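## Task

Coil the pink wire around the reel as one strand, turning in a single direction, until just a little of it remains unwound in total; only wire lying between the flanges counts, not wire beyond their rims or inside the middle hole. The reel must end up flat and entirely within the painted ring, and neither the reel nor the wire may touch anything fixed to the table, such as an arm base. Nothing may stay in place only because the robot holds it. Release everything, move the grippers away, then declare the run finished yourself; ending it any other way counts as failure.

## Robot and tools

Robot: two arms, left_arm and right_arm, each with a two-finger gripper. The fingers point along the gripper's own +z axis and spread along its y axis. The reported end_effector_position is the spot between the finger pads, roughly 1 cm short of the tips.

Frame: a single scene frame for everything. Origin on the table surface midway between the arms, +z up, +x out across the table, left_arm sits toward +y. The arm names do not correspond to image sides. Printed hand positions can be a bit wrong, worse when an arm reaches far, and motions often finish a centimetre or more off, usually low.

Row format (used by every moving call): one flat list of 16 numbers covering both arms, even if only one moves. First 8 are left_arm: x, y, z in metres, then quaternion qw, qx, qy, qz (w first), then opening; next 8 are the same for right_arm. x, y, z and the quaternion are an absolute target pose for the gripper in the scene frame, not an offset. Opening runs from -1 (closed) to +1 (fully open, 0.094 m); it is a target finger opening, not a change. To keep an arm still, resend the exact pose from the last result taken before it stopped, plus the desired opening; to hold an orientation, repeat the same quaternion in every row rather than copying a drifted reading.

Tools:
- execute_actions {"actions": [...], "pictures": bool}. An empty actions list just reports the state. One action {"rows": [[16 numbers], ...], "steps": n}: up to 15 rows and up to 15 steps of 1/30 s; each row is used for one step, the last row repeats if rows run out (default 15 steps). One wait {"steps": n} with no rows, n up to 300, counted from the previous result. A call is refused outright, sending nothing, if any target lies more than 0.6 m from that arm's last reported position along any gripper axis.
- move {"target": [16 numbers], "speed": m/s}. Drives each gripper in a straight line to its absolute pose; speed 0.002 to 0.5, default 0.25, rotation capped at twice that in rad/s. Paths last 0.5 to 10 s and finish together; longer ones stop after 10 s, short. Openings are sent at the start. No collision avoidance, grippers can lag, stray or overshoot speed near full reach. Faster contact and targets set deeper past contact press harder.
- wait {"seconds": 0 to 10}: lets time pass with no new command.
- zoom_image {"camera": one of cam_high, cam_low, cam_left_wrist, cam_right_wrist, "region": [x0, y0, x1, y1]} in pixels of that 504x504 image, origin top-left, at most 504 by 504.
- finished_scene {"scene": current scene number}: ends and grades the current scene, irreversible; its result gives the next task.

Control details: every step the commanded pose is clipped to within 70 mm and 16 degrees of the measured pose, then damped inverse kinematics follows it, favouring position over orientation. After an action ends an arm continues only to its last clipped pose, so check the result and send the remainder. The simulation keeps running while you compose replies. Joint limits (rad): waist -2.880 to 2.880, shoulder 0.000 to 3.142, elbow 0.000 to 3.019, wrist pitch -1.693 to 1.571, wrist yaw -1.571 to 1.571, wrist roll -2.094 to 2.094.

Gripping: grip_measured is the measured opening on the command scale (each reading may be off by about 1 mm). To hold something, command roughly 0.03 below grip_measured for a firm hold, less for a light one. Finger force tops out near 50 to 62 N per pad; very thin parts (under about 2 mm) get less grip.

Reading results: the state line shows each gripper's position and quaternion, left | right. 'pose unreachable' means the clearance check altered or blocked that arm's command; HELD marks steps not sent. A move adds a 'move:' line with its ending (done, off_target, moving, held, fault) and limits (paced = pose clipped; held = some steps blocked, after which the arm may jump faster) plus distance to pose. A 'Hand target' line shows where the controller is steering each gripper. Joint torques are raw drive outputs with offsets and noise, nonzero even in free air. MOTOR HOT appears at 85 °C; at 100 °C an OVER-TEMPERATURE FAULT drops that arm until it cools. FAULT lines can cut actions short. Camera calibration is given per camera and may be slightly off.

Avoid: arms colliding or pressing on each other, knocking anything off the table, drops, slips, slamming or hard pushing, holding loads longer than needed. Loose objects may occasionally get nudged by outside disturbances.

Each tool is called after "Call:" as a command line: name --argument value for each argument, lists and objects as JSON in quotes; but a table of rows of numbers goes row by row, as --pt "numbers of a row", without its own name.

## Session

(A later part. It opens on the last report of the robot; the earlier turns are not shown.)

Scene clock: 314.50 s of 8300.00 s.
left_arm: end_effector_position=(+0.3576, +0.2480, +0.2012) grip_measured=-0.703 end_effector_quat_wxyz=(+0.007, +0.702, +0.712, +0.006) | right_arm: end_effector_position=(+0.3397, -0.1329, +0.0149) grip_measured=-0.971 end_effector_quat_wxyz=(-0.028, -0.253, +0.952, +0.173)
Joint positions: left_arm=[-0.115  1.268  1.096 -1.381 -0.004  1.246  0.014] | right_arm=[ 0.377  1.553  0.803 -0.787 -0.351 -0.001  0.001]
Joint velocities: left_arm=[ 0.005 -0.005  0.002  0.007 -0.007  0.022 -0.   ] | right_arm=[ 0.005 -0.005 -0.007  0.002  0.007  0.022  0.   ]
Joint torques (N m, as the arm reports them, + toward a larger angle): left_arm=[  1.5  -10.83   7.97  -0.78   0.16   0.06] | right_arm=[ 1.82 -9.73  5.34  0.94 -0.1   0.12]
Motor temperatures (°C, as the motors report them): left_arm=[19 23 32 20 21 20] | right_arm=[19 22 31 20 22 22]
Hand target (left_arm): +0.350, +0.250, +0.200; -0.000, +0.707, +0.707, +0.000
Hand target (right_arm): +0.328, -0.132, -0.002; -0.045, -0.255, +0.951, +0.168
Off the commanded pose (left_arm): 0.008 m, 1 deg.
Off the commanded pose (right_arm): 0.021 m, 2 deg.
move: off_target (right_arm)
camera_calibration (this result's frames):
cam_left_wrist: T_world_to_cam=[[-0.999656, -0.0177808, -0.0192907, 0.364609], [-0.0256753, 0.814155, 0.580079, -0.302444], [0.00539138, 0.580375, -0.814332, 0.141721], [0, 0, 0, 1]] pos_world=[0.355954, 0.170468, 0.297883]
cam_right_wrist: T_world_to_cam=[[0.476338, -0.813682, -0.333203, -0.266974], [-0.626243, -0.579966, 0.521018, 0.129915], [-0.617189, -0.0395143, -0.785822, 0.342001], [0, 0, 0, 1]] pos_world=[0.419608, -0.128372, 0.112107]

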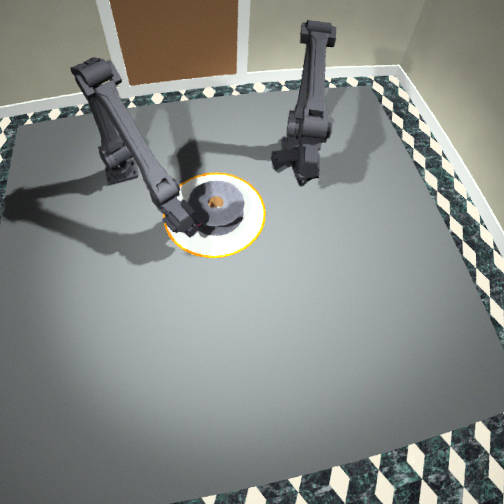

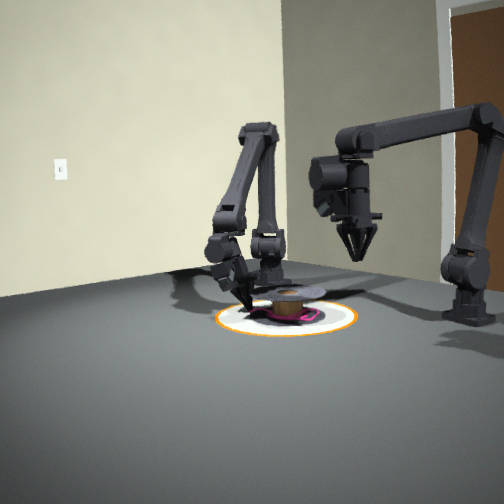

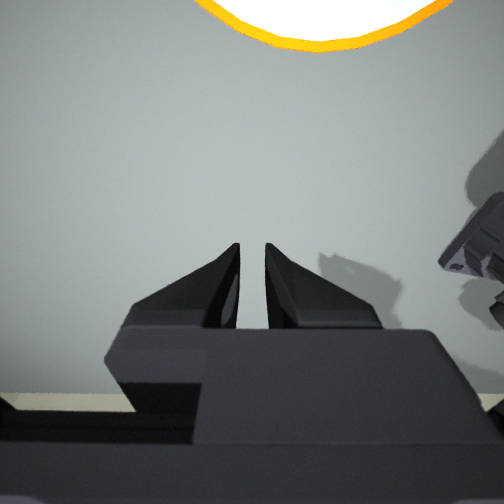

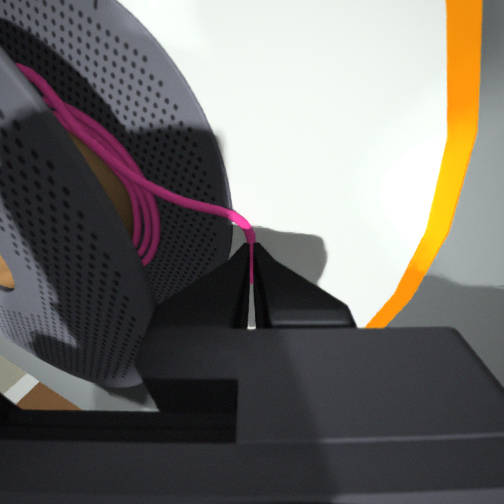

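Call:
move --target '[0.35,0.25,0.2,0,0.707,0.707,0,-0.7,0.305,-0.135,0.035,-0.023,-0.037,0.842,0.536,-1]' --speed 0.12

Call:
move --target '[0.35,0.25,0.2,0,0.707,0.707,0,-0.7,0.272,-0.105,0.035,0.093,0.146,0.83,0.529,-1]' --speed 0.1

Call:
move --target '[0.35,0.25,0.2,0,0.707,0.707,0,-0.7,0.254,-0.086,0.038,0.161,0.254,0.804,0.512,-1]' --speed 0.1

Call:
move --target '[0.35,0.25,0.2,0,0.707,0.707,0,-0.7,0.236,-0.062,0.038,0.269,0.422,0.73,0.465,-1]' --speed 0.1

Scene clock: 323.57 s of 8300.00 s.
left_arm: end_effector_position=(+0.3576, +0.2480, +0.2012) grip_measured=-0.703 end_effector_quat_wxyz=(+0.007, +0.702, +0.712, +0.006) | right_arm: end_effector_position=(+0.3045, -0.1307, +0.0368) grip_measured=-0.974 end_effector_quat_wxyz=(-0.021, -0.050, +0.843, +0.535)
Joint positions: left_arm=[-0.115  1.268  1.096 -1.381 -0.004  1.246  0.014] | right_arm=[ 0.151  1.523  0.464 -0.135 -1.093  0.399  0.001]
Joint velocities: left_arm=[-0.015 -0.015 -0.002 -0.012 -0.007  0.007  0.001] | right_arm=[-0.005  0.015  0.007  0.017 -0.066  0.007 -0.001]
Joint torques (N m, as the arm reports them, + toward a larger angle): left_arm=[  1.52 -10.83   7.97  -0.79   0.16   0.05] | right_arm=[-1.47 -9.73  4.37  1.3  -0.57  0.08]
Motor temperatures (°C, as the motors report them): left_arm=[19 23 32 20 21 20] | right_arm=[19 22 30 20 22 22]
Hand target (left_arm): +0.350, +0.250, +0.200; -0.000, +0.707, +0.707, +0.000
Hand target (right_arm): +0.305, -0.135, +0.035; -0.019, -0.038, +0.843, +0.536
Off the commanded pose (left_arm): 0.008 m, 1 deg.
Off the commanded pose (right_arm): 0.005 m, 1 deg.
After step 90, 2.00 s passed at rest.
move: done
camera_calibration (this result's frames):
cam_left_wrist: T_world_to_cam=[[-0.999656, -0.0177808, -0.0192907, 0.364609], [-0.0256753, 0.814155, 0.580079, -0.302444], [0.00539138, 0.580375, -0.814332, 0.141721], [0, 0, 0, 1]] pos_world=[0.355954, 0.170468, 0.297883]
cam_right_wrist: T_world_to_cam=[[0.0666643, -0.433177, -0.89884, -0.0459269], [-0.755582, -0.610264, 0.238064, 0.143595], [-0.651653, 0.663277, -0.367983, 0.424542], [0, 0, 0, 1]] pos_world=[0.388214, -0.213852, 0.0807585]

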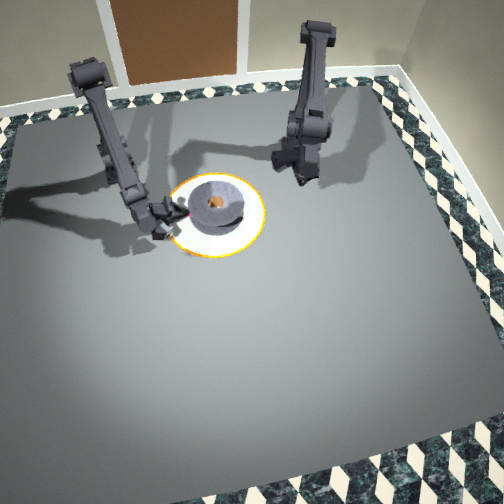

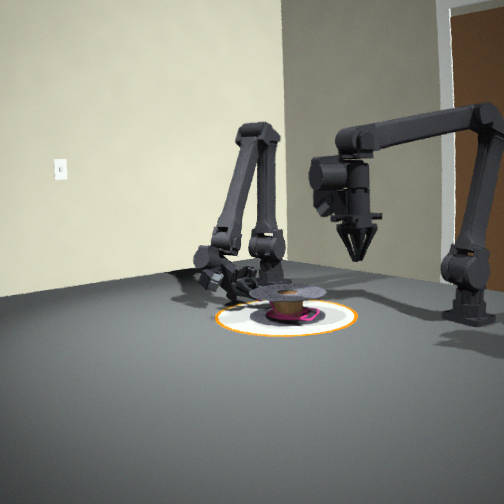

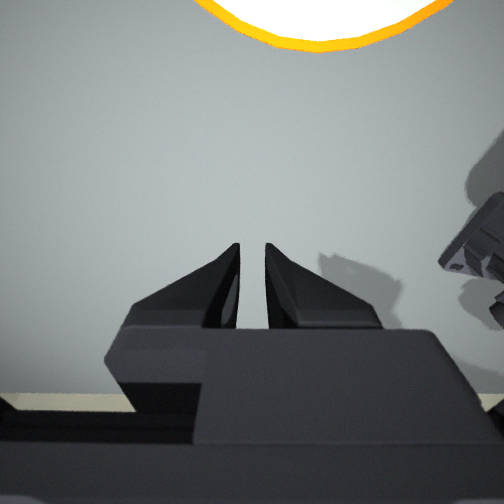

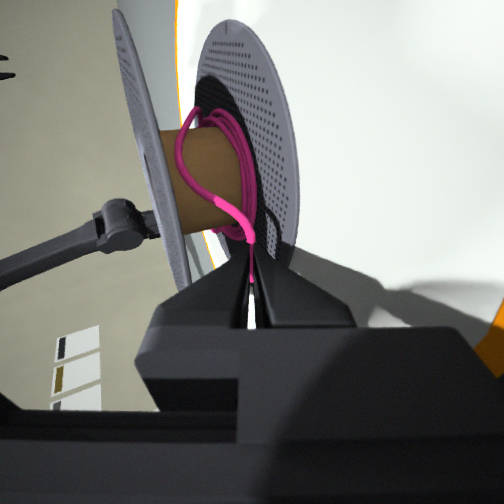

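Scene clock: 326.27 s of 8300.00 s.
left_arm: end_effector_position=(+0.3576, +0.2480, +0.2012) grip_measured=-0.703 end_effector_quat_wxyz=(+0.007, +0.702, +0.712, +0.006) | right_arm: end_effector_position=(+0.2758, -0.1072, +0.0287) grip_measured=-0.974 end_effector_quat_wxyz=(+0.091, +0.148, +0.837, +0.518)
Joint positions: left_arm=[-0.115  1.268  1.096 -1.381 -0.004  1.246  0.014] | right_arm=[ 0.437  1.47   0.156  0.755 -0.573  1.245  0.001]
Joint velocities: left_arm=[-0.015 -0.005  0.022  0.007 -0.007  0.022 -0.   ] | right_arm=[-0.005  0.005  0.002 -0.022 -0.051  0.037 -0.   ]
Joint torques (N m, as the arm reports them, + toward a larger angle): left_arm=[  1.47 -10.8    7.97  -0.77   0.16   0.06] | right_arm=[ 1.27 -8.11  3.08  2.32 -0.02  0.08]
Motor temperatures (°C, as the motors report them): left_arm=[19 23 32 20 21 20] | right_arm=[19 22 30 20 22 22]
Hand target (left_arm): +0.350, +0.250, +0.200; -0.000, +0.707, +0.707, +0.000
Hand target (right_arm): +0.272, -0.104, +0.033; +0.092, +0.144, +0.833, +0.526
Off the commanded pose (left_arm): 0.008 m, 1 deg.
Off the commanded pose (right_arm): 0.008 m, 2 deg.
move: done
camera_calibration (this result's frames):
cam_left_wrist: T_world_to_cam=[[-0.999656, -0.0177808, -0.0192907, 0.364609], [-0.0256753, 0.814155, 0.580079, -0.302444], [0.00539138, 0.580375, -0.814332, 0.141721], [0, 0, 0, 1]] pos_world=[0.355954, 0.170468, 0.297883]
cam_right_wrist: T_world_to_cam=[[-0.153203, -0.429384, -0.890033, 0.0197254], [-0.94091, -0.211887, 0.264182, 0.231277], [-0.302022, 0.877914, -0.37155, 0.31392], [0, 0, 0, 1]] pos_world=[0.315443, -0.218121, 0.0730943]

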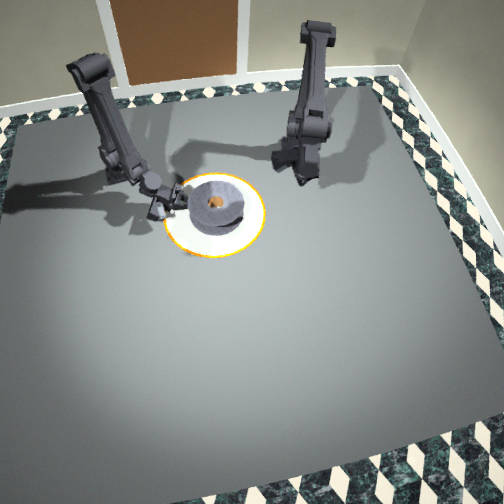

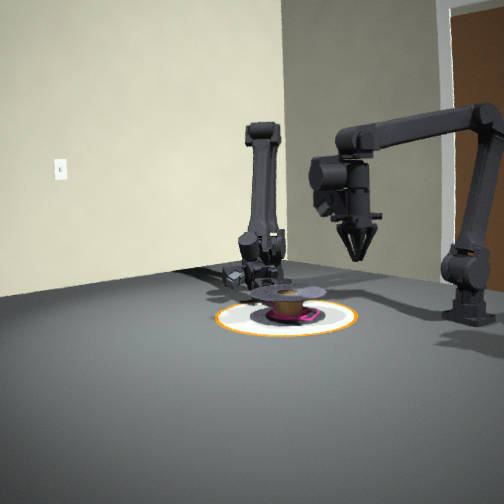

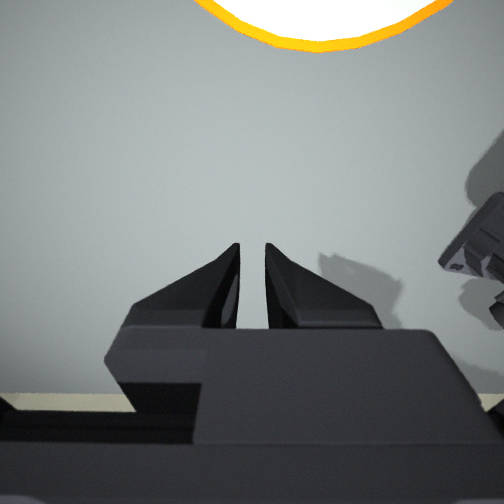

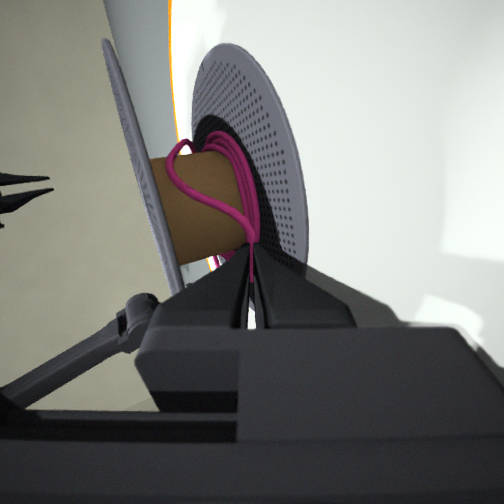

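Scene clock: 327.97 s of 8300.00 s.
left_arm: end_effector_position=(+0.3576, +0.2480, +0.2012) grip_measured=-0.703 end_effector_quat_wxyz=(+0.007, +0.702, +0.712, +0.006) | right_arm: end_effector_position=(+0.2581, -0.0877, +0.0301) grip_measured=-0.974 end_effector_quat_wxyz=(+0.162, +0.256, +0.813, +0.497)
Joint positions: left_arm=[-0.115  1.268  1.096 -1.381 -0.004  1.246  0.014] | right_arm=[ 0.759  1.46   0.109  0.88  -0.051  1.536  0.001]
Joint velocities: left_arm=[-0.024 -0.005  0.002 -0.002 -0.051  0.051  0.   ] | right_arm=[-0.015 -0.015 -0.007  0.002 -0.066  0.037 -0.   ]
Joint torques (N m, as the arm reports them, + toward a larger angle): left_arm=[  1.48 -10.85   7.96  -0.77   0.16   0.06] | right_arm=[ 1.25 -8.15  2.83  2.53  0.17  0.07]
Motor temperatures (°C, as the motors report them): left_arm=[19 23 32 20 21 20] | right_arm=[19 21 30 20 22 22]
Hand target (left_arm): +0.350, +0.250, +0.200; -0.000, +0.707, +0.707, +0.000
Hand target (right_arm): +0.254, -0.085, +0.037; +0.161, +0.254, +0.806, +0.511
Off the commanded pose (left_arm): 0.008 m, 1 deg.
Off the commanded pose (right_arm): 0.009 m, 2 deg.
move: done
camera_calibration (this result's frames):
cam_left_wrist: T_world_to_cam=[[-0.999656, -0.0177808, -0.0192907, 0.364609], [-0.0256753, 0.814155, 0.580079, -0.302444], [0.00539138, 0.580375, -0.814332, 0.141721], [0, 0, 0, 1]] pos_world=[0.355954, 0.170468, 0.297883]
cam_right_wrist: T_world_to_cam=[[-0.258223, -0.384331, -0.886347, 0.0576113], [-0.964264, 0.046226, 0.260879, 0.247111], [-0.0592917, 0.922037, -0.382534, 0.233579], [0, 0, 0, 1]] pos_world=[0.267006, -0.20465, 0.0759494]

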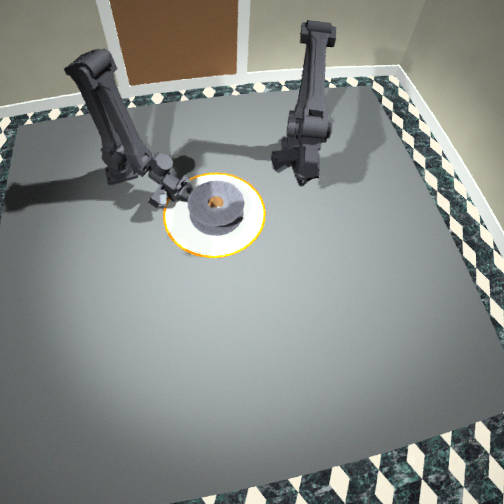

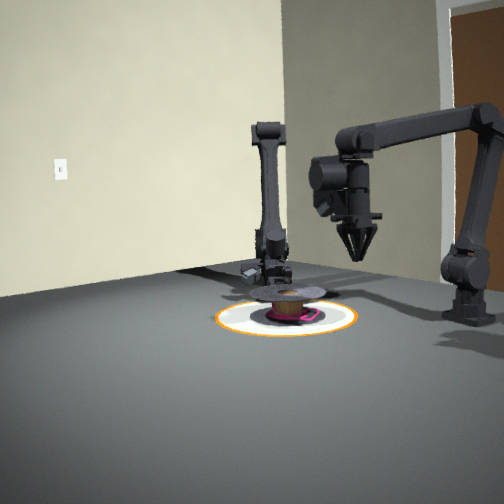

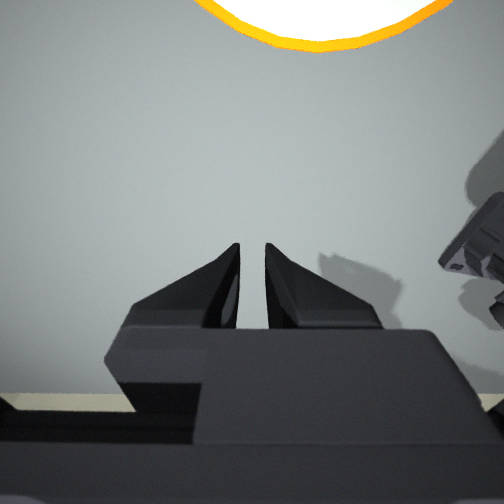

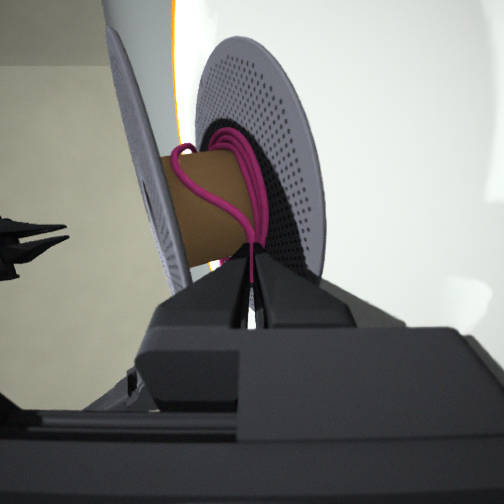

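Scene clock: 330.53 s of 8300.00 s.
left_arm: end_effector_position=(+0.3576, +0.2480, +0.2012) grip_measured=-0.703 end_effector_quat_wxyz=(+0.007, +0.702, +0.712, +0.006) | right_arm: end_effector_position=(+0.2373, -0.0756, +0.0318) grip_measured=-0.974 end_effector_quat_wxyz=(+0.276, +0.421, +0.736, +0.453)
Joint positions: left_arm=[-0.115  1.268  1.096 -1.381 -0.004  1.246  0.014] | right_arm=[1.18  1.46  0.194 0.649 0.71  1.976 0.001]
Joint velocities: left_arm=[ 0.005  0.005  0.012 -0.002 -0.066 -0.037  0.   ] | right_arm=[-0.015  0.024 -0.012 -0.032 -0.007  0.066  0.002]
Joint torques (N m, as the arm reports them, + toward a larger angle): left_arm=[  1.46 -10.85   7.97  -0.78   0.16   0.06] | right_arm=[ 1.28 -7.5   6.59  0.9   0.42  0.07]
Motor temperatures (°C, as the motors report them): left_arm=[19 23 32 20 21 20] | right_arm=[19 21 30 20 22 22]
Hand target (left_arm): +0.350, +0.250, +0.200; -0.000, +0.707, +0.707, +0.000
Hand target (right_arm): +0.236, -0.062, +0.038; +0.268, +0.423, +0.732, +0.463
Off the commanded pose (left_arm): 0.008 m, 1 deg.
Off the commanded pose (right_arm): 0.015 m, 2 deg.
move: off_target (right_arm)
camera_calibration (this result's frames):
cam_left_wrist: T_world_to_cam=[[-0.999656, -0.0177808, -0.0192907, 0.364609], [-0.0256753, 0.814155, 0.580079, -0.302444], [0.00539138, 0.580375, -0.814332, 0.141721], [0, 0, 0, 1]] pos_world=[0.355954, 0.170468, 0.297883]
cam_right_wrist: T_world_to_cam=[[-0.377627, -0.243846, -0.893273, 0.0975588], [-0.858879, 0.452733, 0.2395, 0.232391], [0.346013, 0.857655, -0.380398, 0.120711], [0, 0, 0, 1]] pos_world=[0.194669, -0.18495, 0.0774073]

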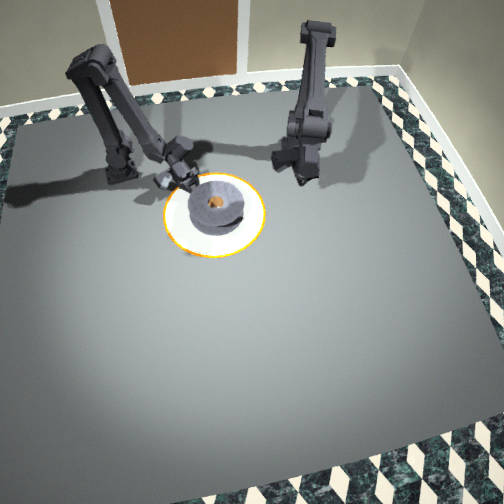

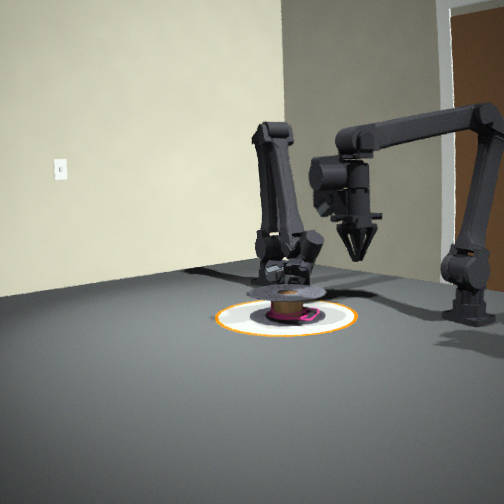

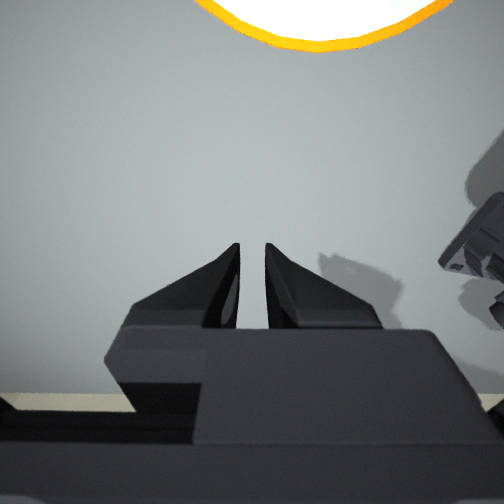

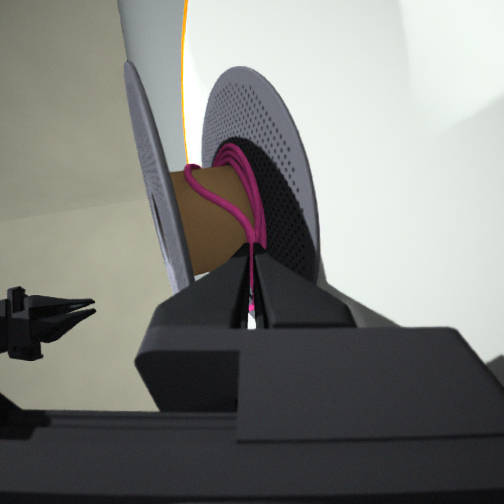

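Roll near limit; translate further at same orientation.

Call:
move --target '[0.35,0.25,0.2,0,0.707,0.707,0,-0.7,0.232,-0.035,0.04,0.269,0.422,0.73,0.465,-1]' --speed 0.06

Call:
move --target '[0.35,0.25,0.2,0,0.707,0.707,0,-0.7,0.232,-0.035,0.04,0.269,0.422,0.73,0.465,-0.86]'

Call:
move --target '[0.35,0.25,0.2,0,0.707,0.707,0,-0.7,0.17,-0.075,0.065,0.269,0.422,0.73,0.465,-0.86]' --speed 0.1

Scene clock: 334.03 s of 8300.00 s.
left_arm: end_effector_position=(+0.3576, +0.2480, +0.2012) grip_measured=-0.703 end_effector_quat_wxyz=(+0.007, +0.702, +0.712, +0.006) | right_arm: end_effector_position=(+0.2340, -0.0507, +0.0373) grip_measured=-0.974 end_effector_quat_wxyz=(+0.275, +0.423, +0.732, +0.459)
Joint positions: left_arm=[-0.115  1.268  1.096 -1.381 -0.004  1.246  0.014] | right_arm=[1.22  1.483 0.256 0.606 0.744 2.006 0.001]
Joint velocities: left_arm=[-0.005 -0.005  0.002 -0.012 -0.022 -0.022  0.   ] | right_arm=[-0.005  0.015  0.002 -0.012 -0.051  0.007  0.   ]
Joint torques (N m, as the arm reports them, + toward a larger angle): left_arm=[  1.44 -10.8    7.97  -0.78   0.16   0.05] | right_arm=[ 1.31 -7.11  7.39  0.9   0.43  0.06]
Motor temperatures (°C, as the motors report them): left_arm=[19 23 32 20 21 20] | right_arm=[19 21 30 20 22 22]
Hand target (left_arm): +0.350, +0.250, +0.200; -0.000, +0.707, +0.707, +0.000
Hand target (right_arm): +0.232, -0.036, +0.040; +0.269, +0.422, +0.730, +0.465
Off the commanded pose (left_arm): 0.008 m, 1 deg.
Off the commanded pose (right_arm): 0.016 m, 1 deg.
move: off_target (right_arm)
camera_calibration (this result's frames):
cam_left_wrist: T_world_to_cam=[[-0.999656, -0.0177808, -0.0192907, 0.364609], [-0.0256753, 0.814155, 0.580079, -0.302444], [0.00539138, 0.580375, -0.814332, 0.141721], [0, 0, 0, 1]] pos_world=[0.355954, 0.170468, 0.297883]
cam_right_wrist: T_world_to_cam=[[-0.373303, -0.23047, -0.898626, 0.107129], [-0.859393, 0.450742, 0.241404, 0.216981], [0.349412, 0.862389, -0.366327, 0.101447], [0, 0, 0, 1]] pos_world=[0.191016, -0.160599, 0.0810517]

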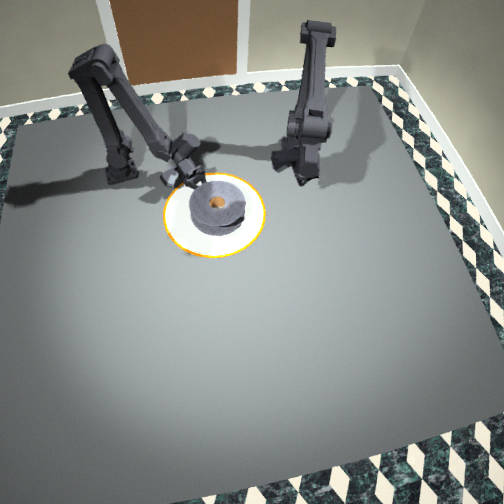

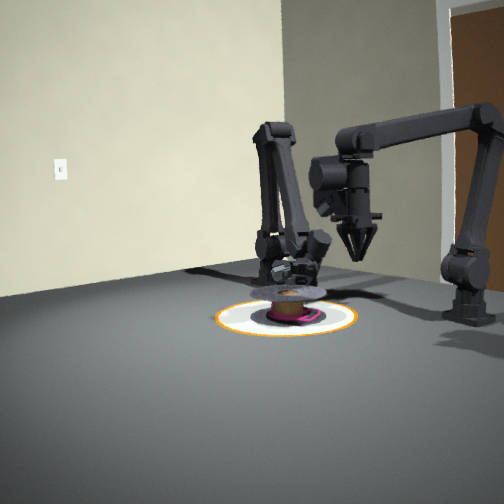

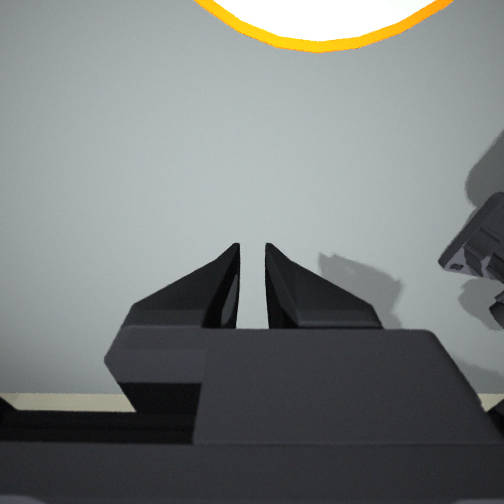

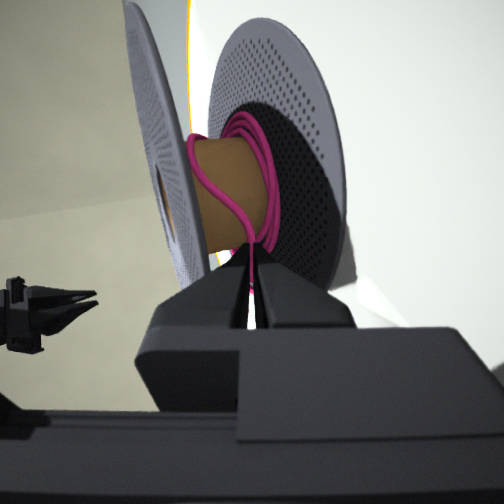

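Scene clock: 334.73 s of 8300.00 s.
left_arm: end_effector_position=(+0.3576, +0.2480, +0.2012) grip_measured=-0.703 end_effector_quat_wxyz=(+0.007, +0.702, +0.712, +0.006) | right_arm: end_effector_position=(+0.2340, -0.0507, +0.0373) grip_measured=-0.862 end_effector_quat_wxyz=(+0.275, +0.423, +0.731, +0.459)
Joint positions: left_arm=[-0.115  1.268  1.096 -1.381 -0.004  1.246  0.014] | right_arm=[1.221 1.483 0.256 0.606 0.745 2.007 0.006]
Joint velocities: left_arm=[ 0.015 -0.015 -0.002 -0.007  0.022 -0.051 -0.   ] | right_arm=[ 0.005 -0.005 -0.012 -0.017 -0.022  0.007 -0.001]
Joint torques (N m, as the arm reports them, + toward a larger angle): left_arm=[  1.45 -10.82   7.98  -0.78   0.16   0.06] | right_arm=[ 1.45 -6.93  7.41  0.93  0.42  0.07]
Motor temperatures (°C, as the motors report them): left_arm=[19 23 32 20 21 20] | right_arm=[19 21 30 20 22 22]
Hand target (left_arm): +0.350, +0.250, +0.200; -0.000, +0.707, +0.707, +0.000
Hand target (right_arm): +0.232, -0.035, +0.040; +0.269, +0.422, +0.730, +0.465
Off the commanded pose (left_arm): 0.008 m, 1 deg.
Off the commanded pose (right_arm): 0.016 m, 1 deg.
move: off_target (right_arm)
camera_calibration (this result's frames):
cam_left_wrist: T_world_to_cam=[[-0.999656, -0.0177808, -0.0192907, 0.364609], [-0.0256753, 0.814155, 0.580079, -0.302444], [0.00539138, 0.580375, -0.814332, 0.141721], [0, 0, 0, 1]] pos_world=[0.355954, 0.170468, 0.297883]
cam_right_wrist: T_world_to_cam=[[-0.373532, -0.229471, -0.898786, 0.107266], [-0.859048, 0.451172, 0.241827, 0.216867], [0.350015, 0.862431, -0.365654, 0.101333], [0, 0, 0, 1]] pos_world=[0.190898, -0.160623, 0.0810174]

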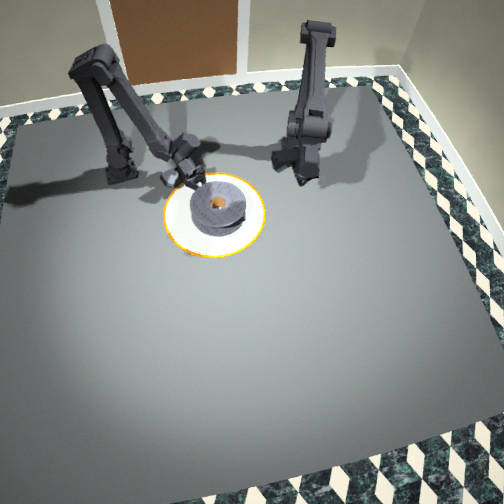

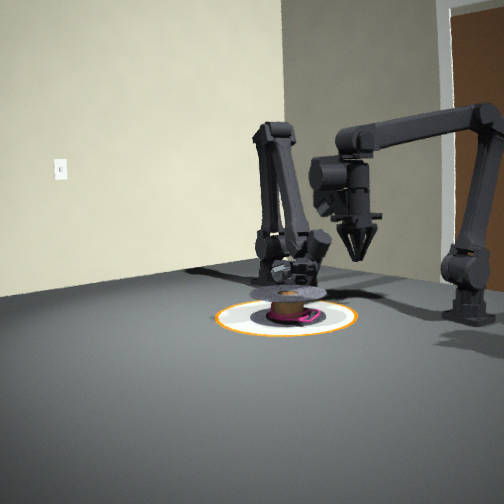

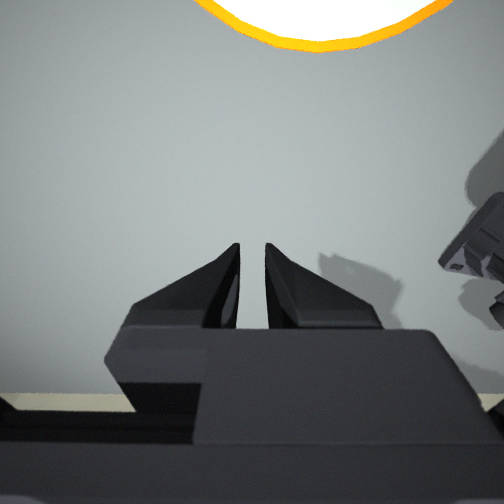

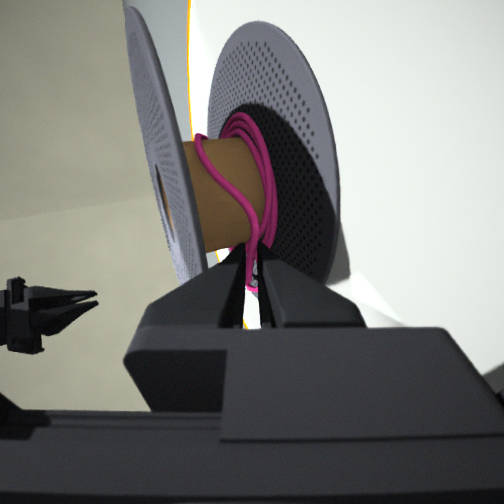

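Scene clock: 335.80 s of 8300.00 s.
left_arm: end_effector_position=(+0.3576, +0.2480, +0.2012) grip_measured=-0.703 end_effector_quat_wxyz=(+0.007, +0.702, +0.712, +0.006) | right_arm: end_effector_position=(+0.1740, -0.0713, +0.0664) grip_measured=-0.862 end_effector_quat_wxyz=(+0.274, +0.381, +0.735, +0.490)
Joint positions: left_arm=[-0.115  1.268  1.096 -1.381 -0.004  1.246  0.014] | right_arm=[1.46  1.25  0.171 0.434 0.907 2.073 0.006]
Joint velocities: left_arm=[-0.005  0.005  0.007  0.007  0.007 -0.051 -0.001] | right_arm=[-0.005 -0.005 -0.002 -0.017 -0.051 -0.022 -0.   ]
Joint torques (N m, as the arm reports them, + toward a larger angle): left_arm=[  1.49 -10.75   7.97  -0.78   0.16   0.06] | right_arm=[ 1.16 -6.53  4.78  0.78  0.46  0.04]
Motor temperatures (°C, as the motors report them): left_arm=[19 23 32 20 21 20] | right_arm=[19 21 30 20 22 22]
Hand target (left_arm): +0.350, +0.250, +0.200; -0.000, +0.707, +0.707, +0.000
Hand target (right_arm): +0.171, -0.074, +0.065; +0.271, +0.379, +0.738, +0.489
Off the commanded pose (left_arm): 0.008 m, 1 deg.
Off the commanded pose (right_arm): 0.006 m, 6 deg.
joint sent to its limit (right arm) — the command would take joint 6 (wrist roll) past its upper limit, so that joint was sent only as far as its limit.
move: off_target (right_arm)
camera_calibration (this result's frames):
cam_left_wrist: T_world_to_cam=[[-0.999656, -0.0177808, -0.0192907, 0.364609], [-0.0256753, 0.814155, 0.580079, -0.302444], [0.00539138, 0.580375, -0.814332, 0.141721], [0, 0, 0, 1]] pos_world=[0.355954, 0.170468, 0.297883]
cam_right_wrist: T_world_to_cam=[[-0.297813, -0.239553, -0.924079, 0.0940478], [-0.9068, 0.373534, 0.195412, 0.173411], [0.298363, 0.896151, -0.32847, 0.159657], [0, 0, 0, 1]] pos_world=[0.137622, -0.185323, 0.105464]

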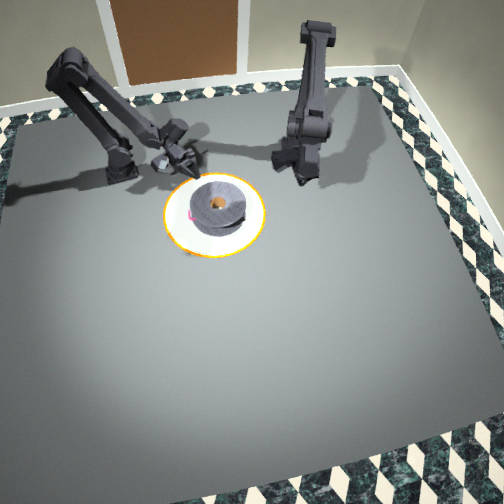

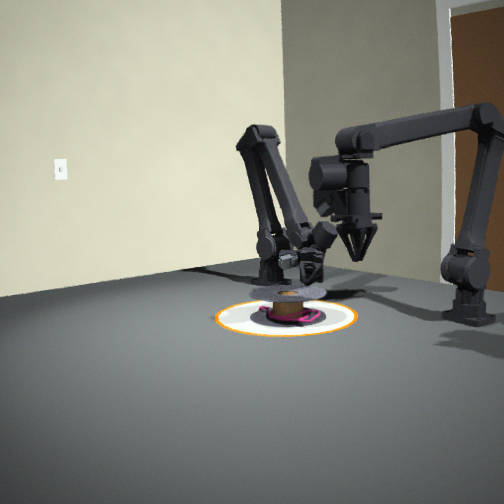

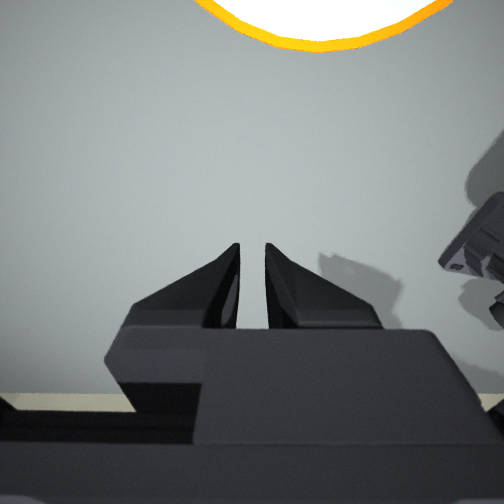

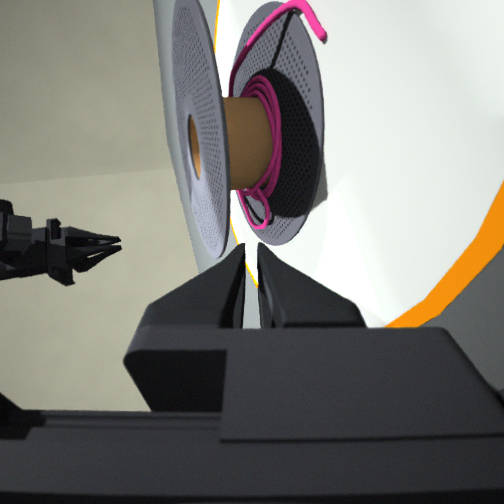

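Call:
move --target '[0.35,0.25,0.2,0,0.707,0.707,0,-0.7,0.17,-0.12,0.18,0.27,0.38,0.735,0.49,-0.86]' --speed 0.1

Call:
move --target '[0.35,0.25,0.2,0,0.707,0.707,0,-0.7,0.30,-0.45,0.25,0,0,1,0,-1]' --speed 0.2

Call:
zoom_image --camera "cam_high" --region '[135,145,295,285]'

Scene clock: 345.53 s of 8300.00 s.
left_arm: end_effector_position=(+0.3576, +0.2480, +0.2012) grip_measured=-0.703 end_effector_quat_wxyz=(+0.007, +0.702, +0.712, +0.006) | right_arm: end_effector_position=(+0.1744, -0.1332, +0.1511) grip_measured=-0.862 end_effector_quat_wxyz=(+0.285, +0.371, +0.749, +0.470)
Joint positions: left_arm=[-0.115  1.268  1.096 -1.381 -0.004  1.246  0.014] | right_arm=[ 1.467  0.512  0.224 -0.414  0.911  2.074  0.006]
Joint velocities: left_arm=[-0.015  0.005  0.002 -0.007  0.007  0.007  0.001] | right_arm=[-0.015 -0.005 -0.012  0.007 -0.007  0.037  0.   ]
Joint torques (N m, as the arm reports them, + toward a larger angle): left_arm=[  1.46 -10.86   7.97  -0.78   0.16   0.06] | right_arm=[ 1.37 -1.44 15.07  0.58  0.48  0.06]
Motor temperatures (°C, as the motors report them): left_arm=[19 23 32 20 21 20] | right_arm=[19 21 30 20 22 22]
Hand target (left_arm): +0.350, +0.250, +0.200; -0.000, +0.707, +0.707, +0.000
Hand target (right_arm): +0.171, -0.122, +0.179; +0.270, +0.377, +0.737, +0.492
Off the commanded pose (left_arm): 0.008 m, 1 deg.
Off the commanded pose (right_arm): 0.032 m, 3 deg.
joint sent to its limit (right arm) — the command would take joint 6 (wrist roll) past its upper limit, so that joint was sent only as far as its limit.
After step 90, 5.07 s passed at rest.
move: off_target (right_arm)
camera_calibration (this result's frames):
cam_left_wrist: T_world_to_cam=[[-0.999656, -0.0177808, -0.0192907, 0.364609], [-0.0256753, 0.814155, 0.580079, -0.302444], [0.00539138, 0.580375, -0.814332, 0.141721], [0, 0, 0, 1]] pos_world=[0.355954, 0.170468, 0.297883]
cam_right_wrist: T_world_to_cam=[[-0.293102, -0.292265, -0.910314, 0.147668], [-0.908758, 0.381007, 0.170275, 0.185494], [0.297071, 0.877163, -0.377272, 0.247913], [0, 0, 0, 1]] pos_world=[0.138203, -0.244976, 0.19637]

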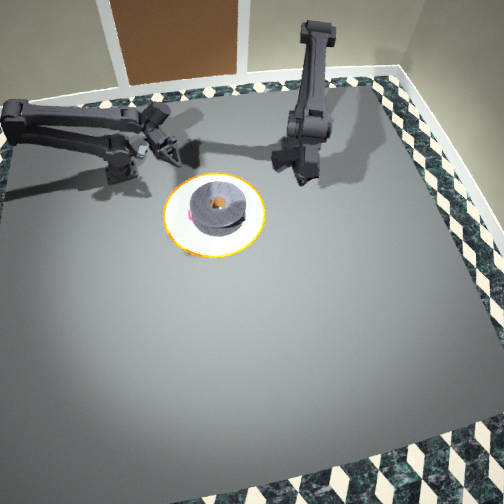

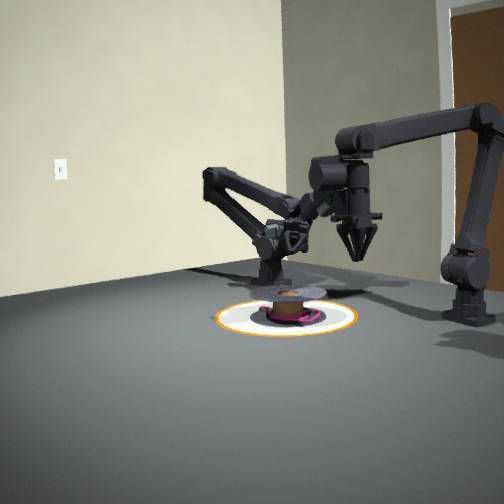

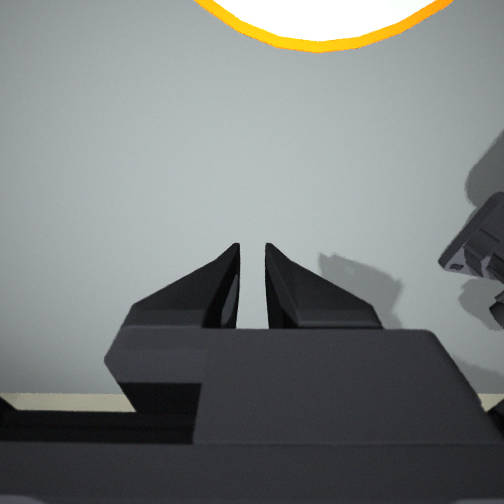

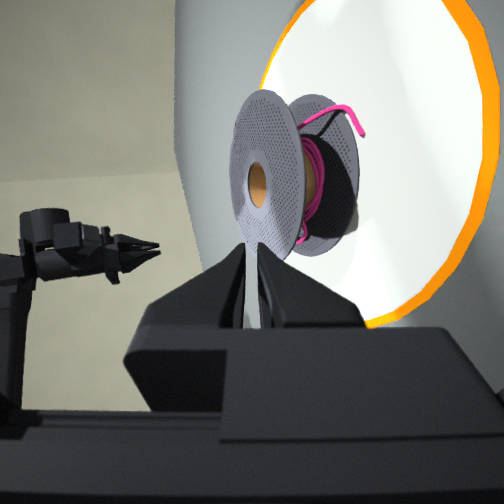

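Scene clock: 349.67 s of 8300.00 s.
left_arm: end_effector_position=(+0.3576, +0.2480, +0.2012) grip_measured=-0.703 end_effector_quat_wxyz=(+0.007, +0.702, +0.712, +0.006) | right_arm: end_effector_position=(+0.2851, -0.4413, +0.2334) grip_measured=-0.996 end_effector_quat_wxyz=(-0.013, -0.001, +1.000, +0.014)
Joint positions: left_arm=[-0.115  1.268  1.096 -1.381 -0.004  1.246  0.014] | right_arm=[-0.452  1.011  0.989 -1.583 -0.019 -0.319  0.   ]
Joint velocities: left_arm=[ 0.005 -0.005 -0.012 -0.012 -0.051  0.022  0.001] | right_arm=[-0.015 -0.005  0.012 -0.017 -0.007  0.022  0.   ]
Joint torques (N m, as the arm reports them, + toward a larger angle): left_arm=[  1.51 -10.79   7.98  -0.78   0.16   0.06] | right_arm=[-1.55 -5.58 14.44 -0.49  0.08 -0.06]
Motor temperatures (°C, as the motors report them): left_arm=[19 23 32 20 21 20] | right_arm=[19 21 32 20 22 22]
Hand target (left_arm): +0.350, +0.250, +0.200; -0.000, +0.707, +0.707, +0.000
Hand target (right_arm): +0.295, -0.449, +0.252; +0.002, +0.000, +1.000, +0.008
Off the commanded pose (left_arm): 0.008 m, 1 deg.
Off the commanded pose (right_arm): 0.024 m, 2 deg.
move: off_target (right_arm)
camera_calibration (this result's frames):
cam_left_wrist: T_world_to_cam=[[-0.999656, -0.0177808, -0.0192907, 0.364609], [-0.0256753, 0.814155, 0.580079, -0.302444], [0.00539138, 0.580375, -0.814332, 0.141721], [0, 0, 0, 1]] pos_world=[0.355954, 0.170468, 0.297883]
cam_right_wrist: T_world_to_cam=[[0.00543157, -0.999827, -0.0177806, -0.440687], [-0.795526, -0.0150938, 0.605732, 0.0807724], [-0.605895, 0.0108549, -0.79547, 0.489052], [0, 0, 0, 1]] pos_world=[0.362964, -0.4447, 0.332264]

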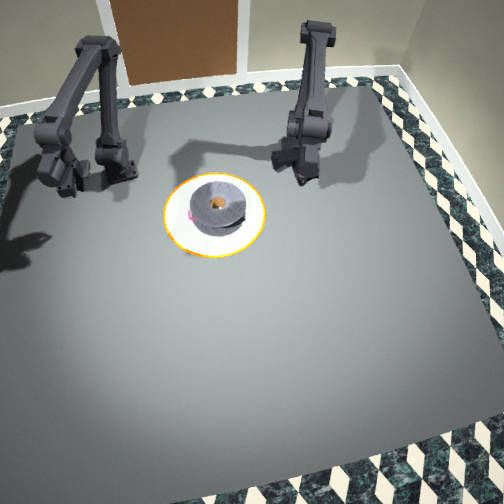

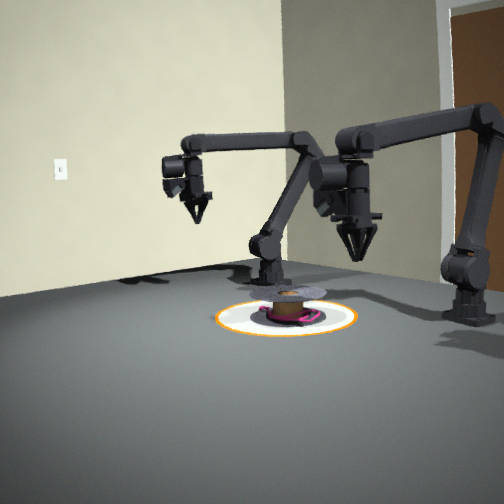

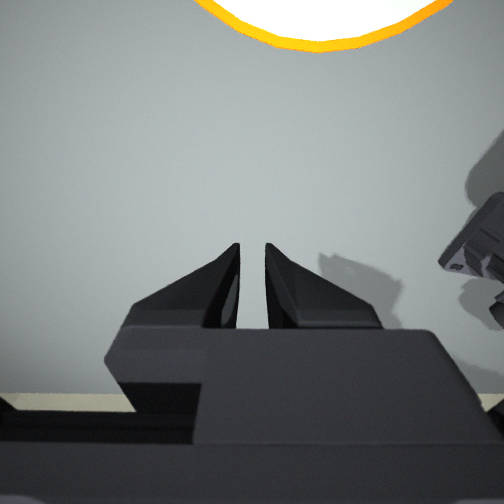

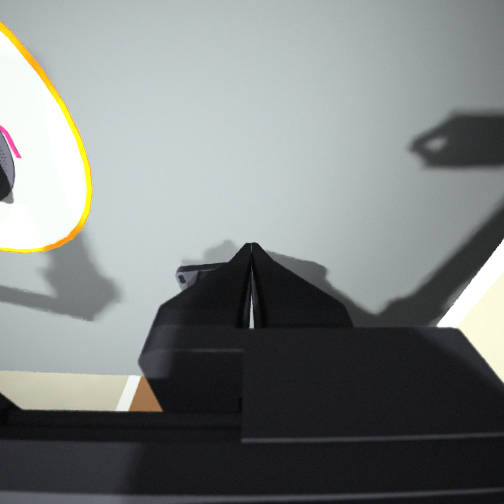

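Region (135, 145, 295, 285) of cam_high's 504x504 image, scaled by 3.150, with more detail than that image has; it fills the top 441 rows of this view, and the rest is white.

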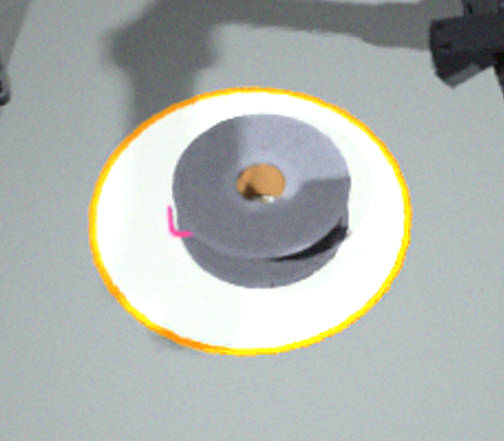

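Call:
finished_scene --scene 2

The scene is finished: the task was done.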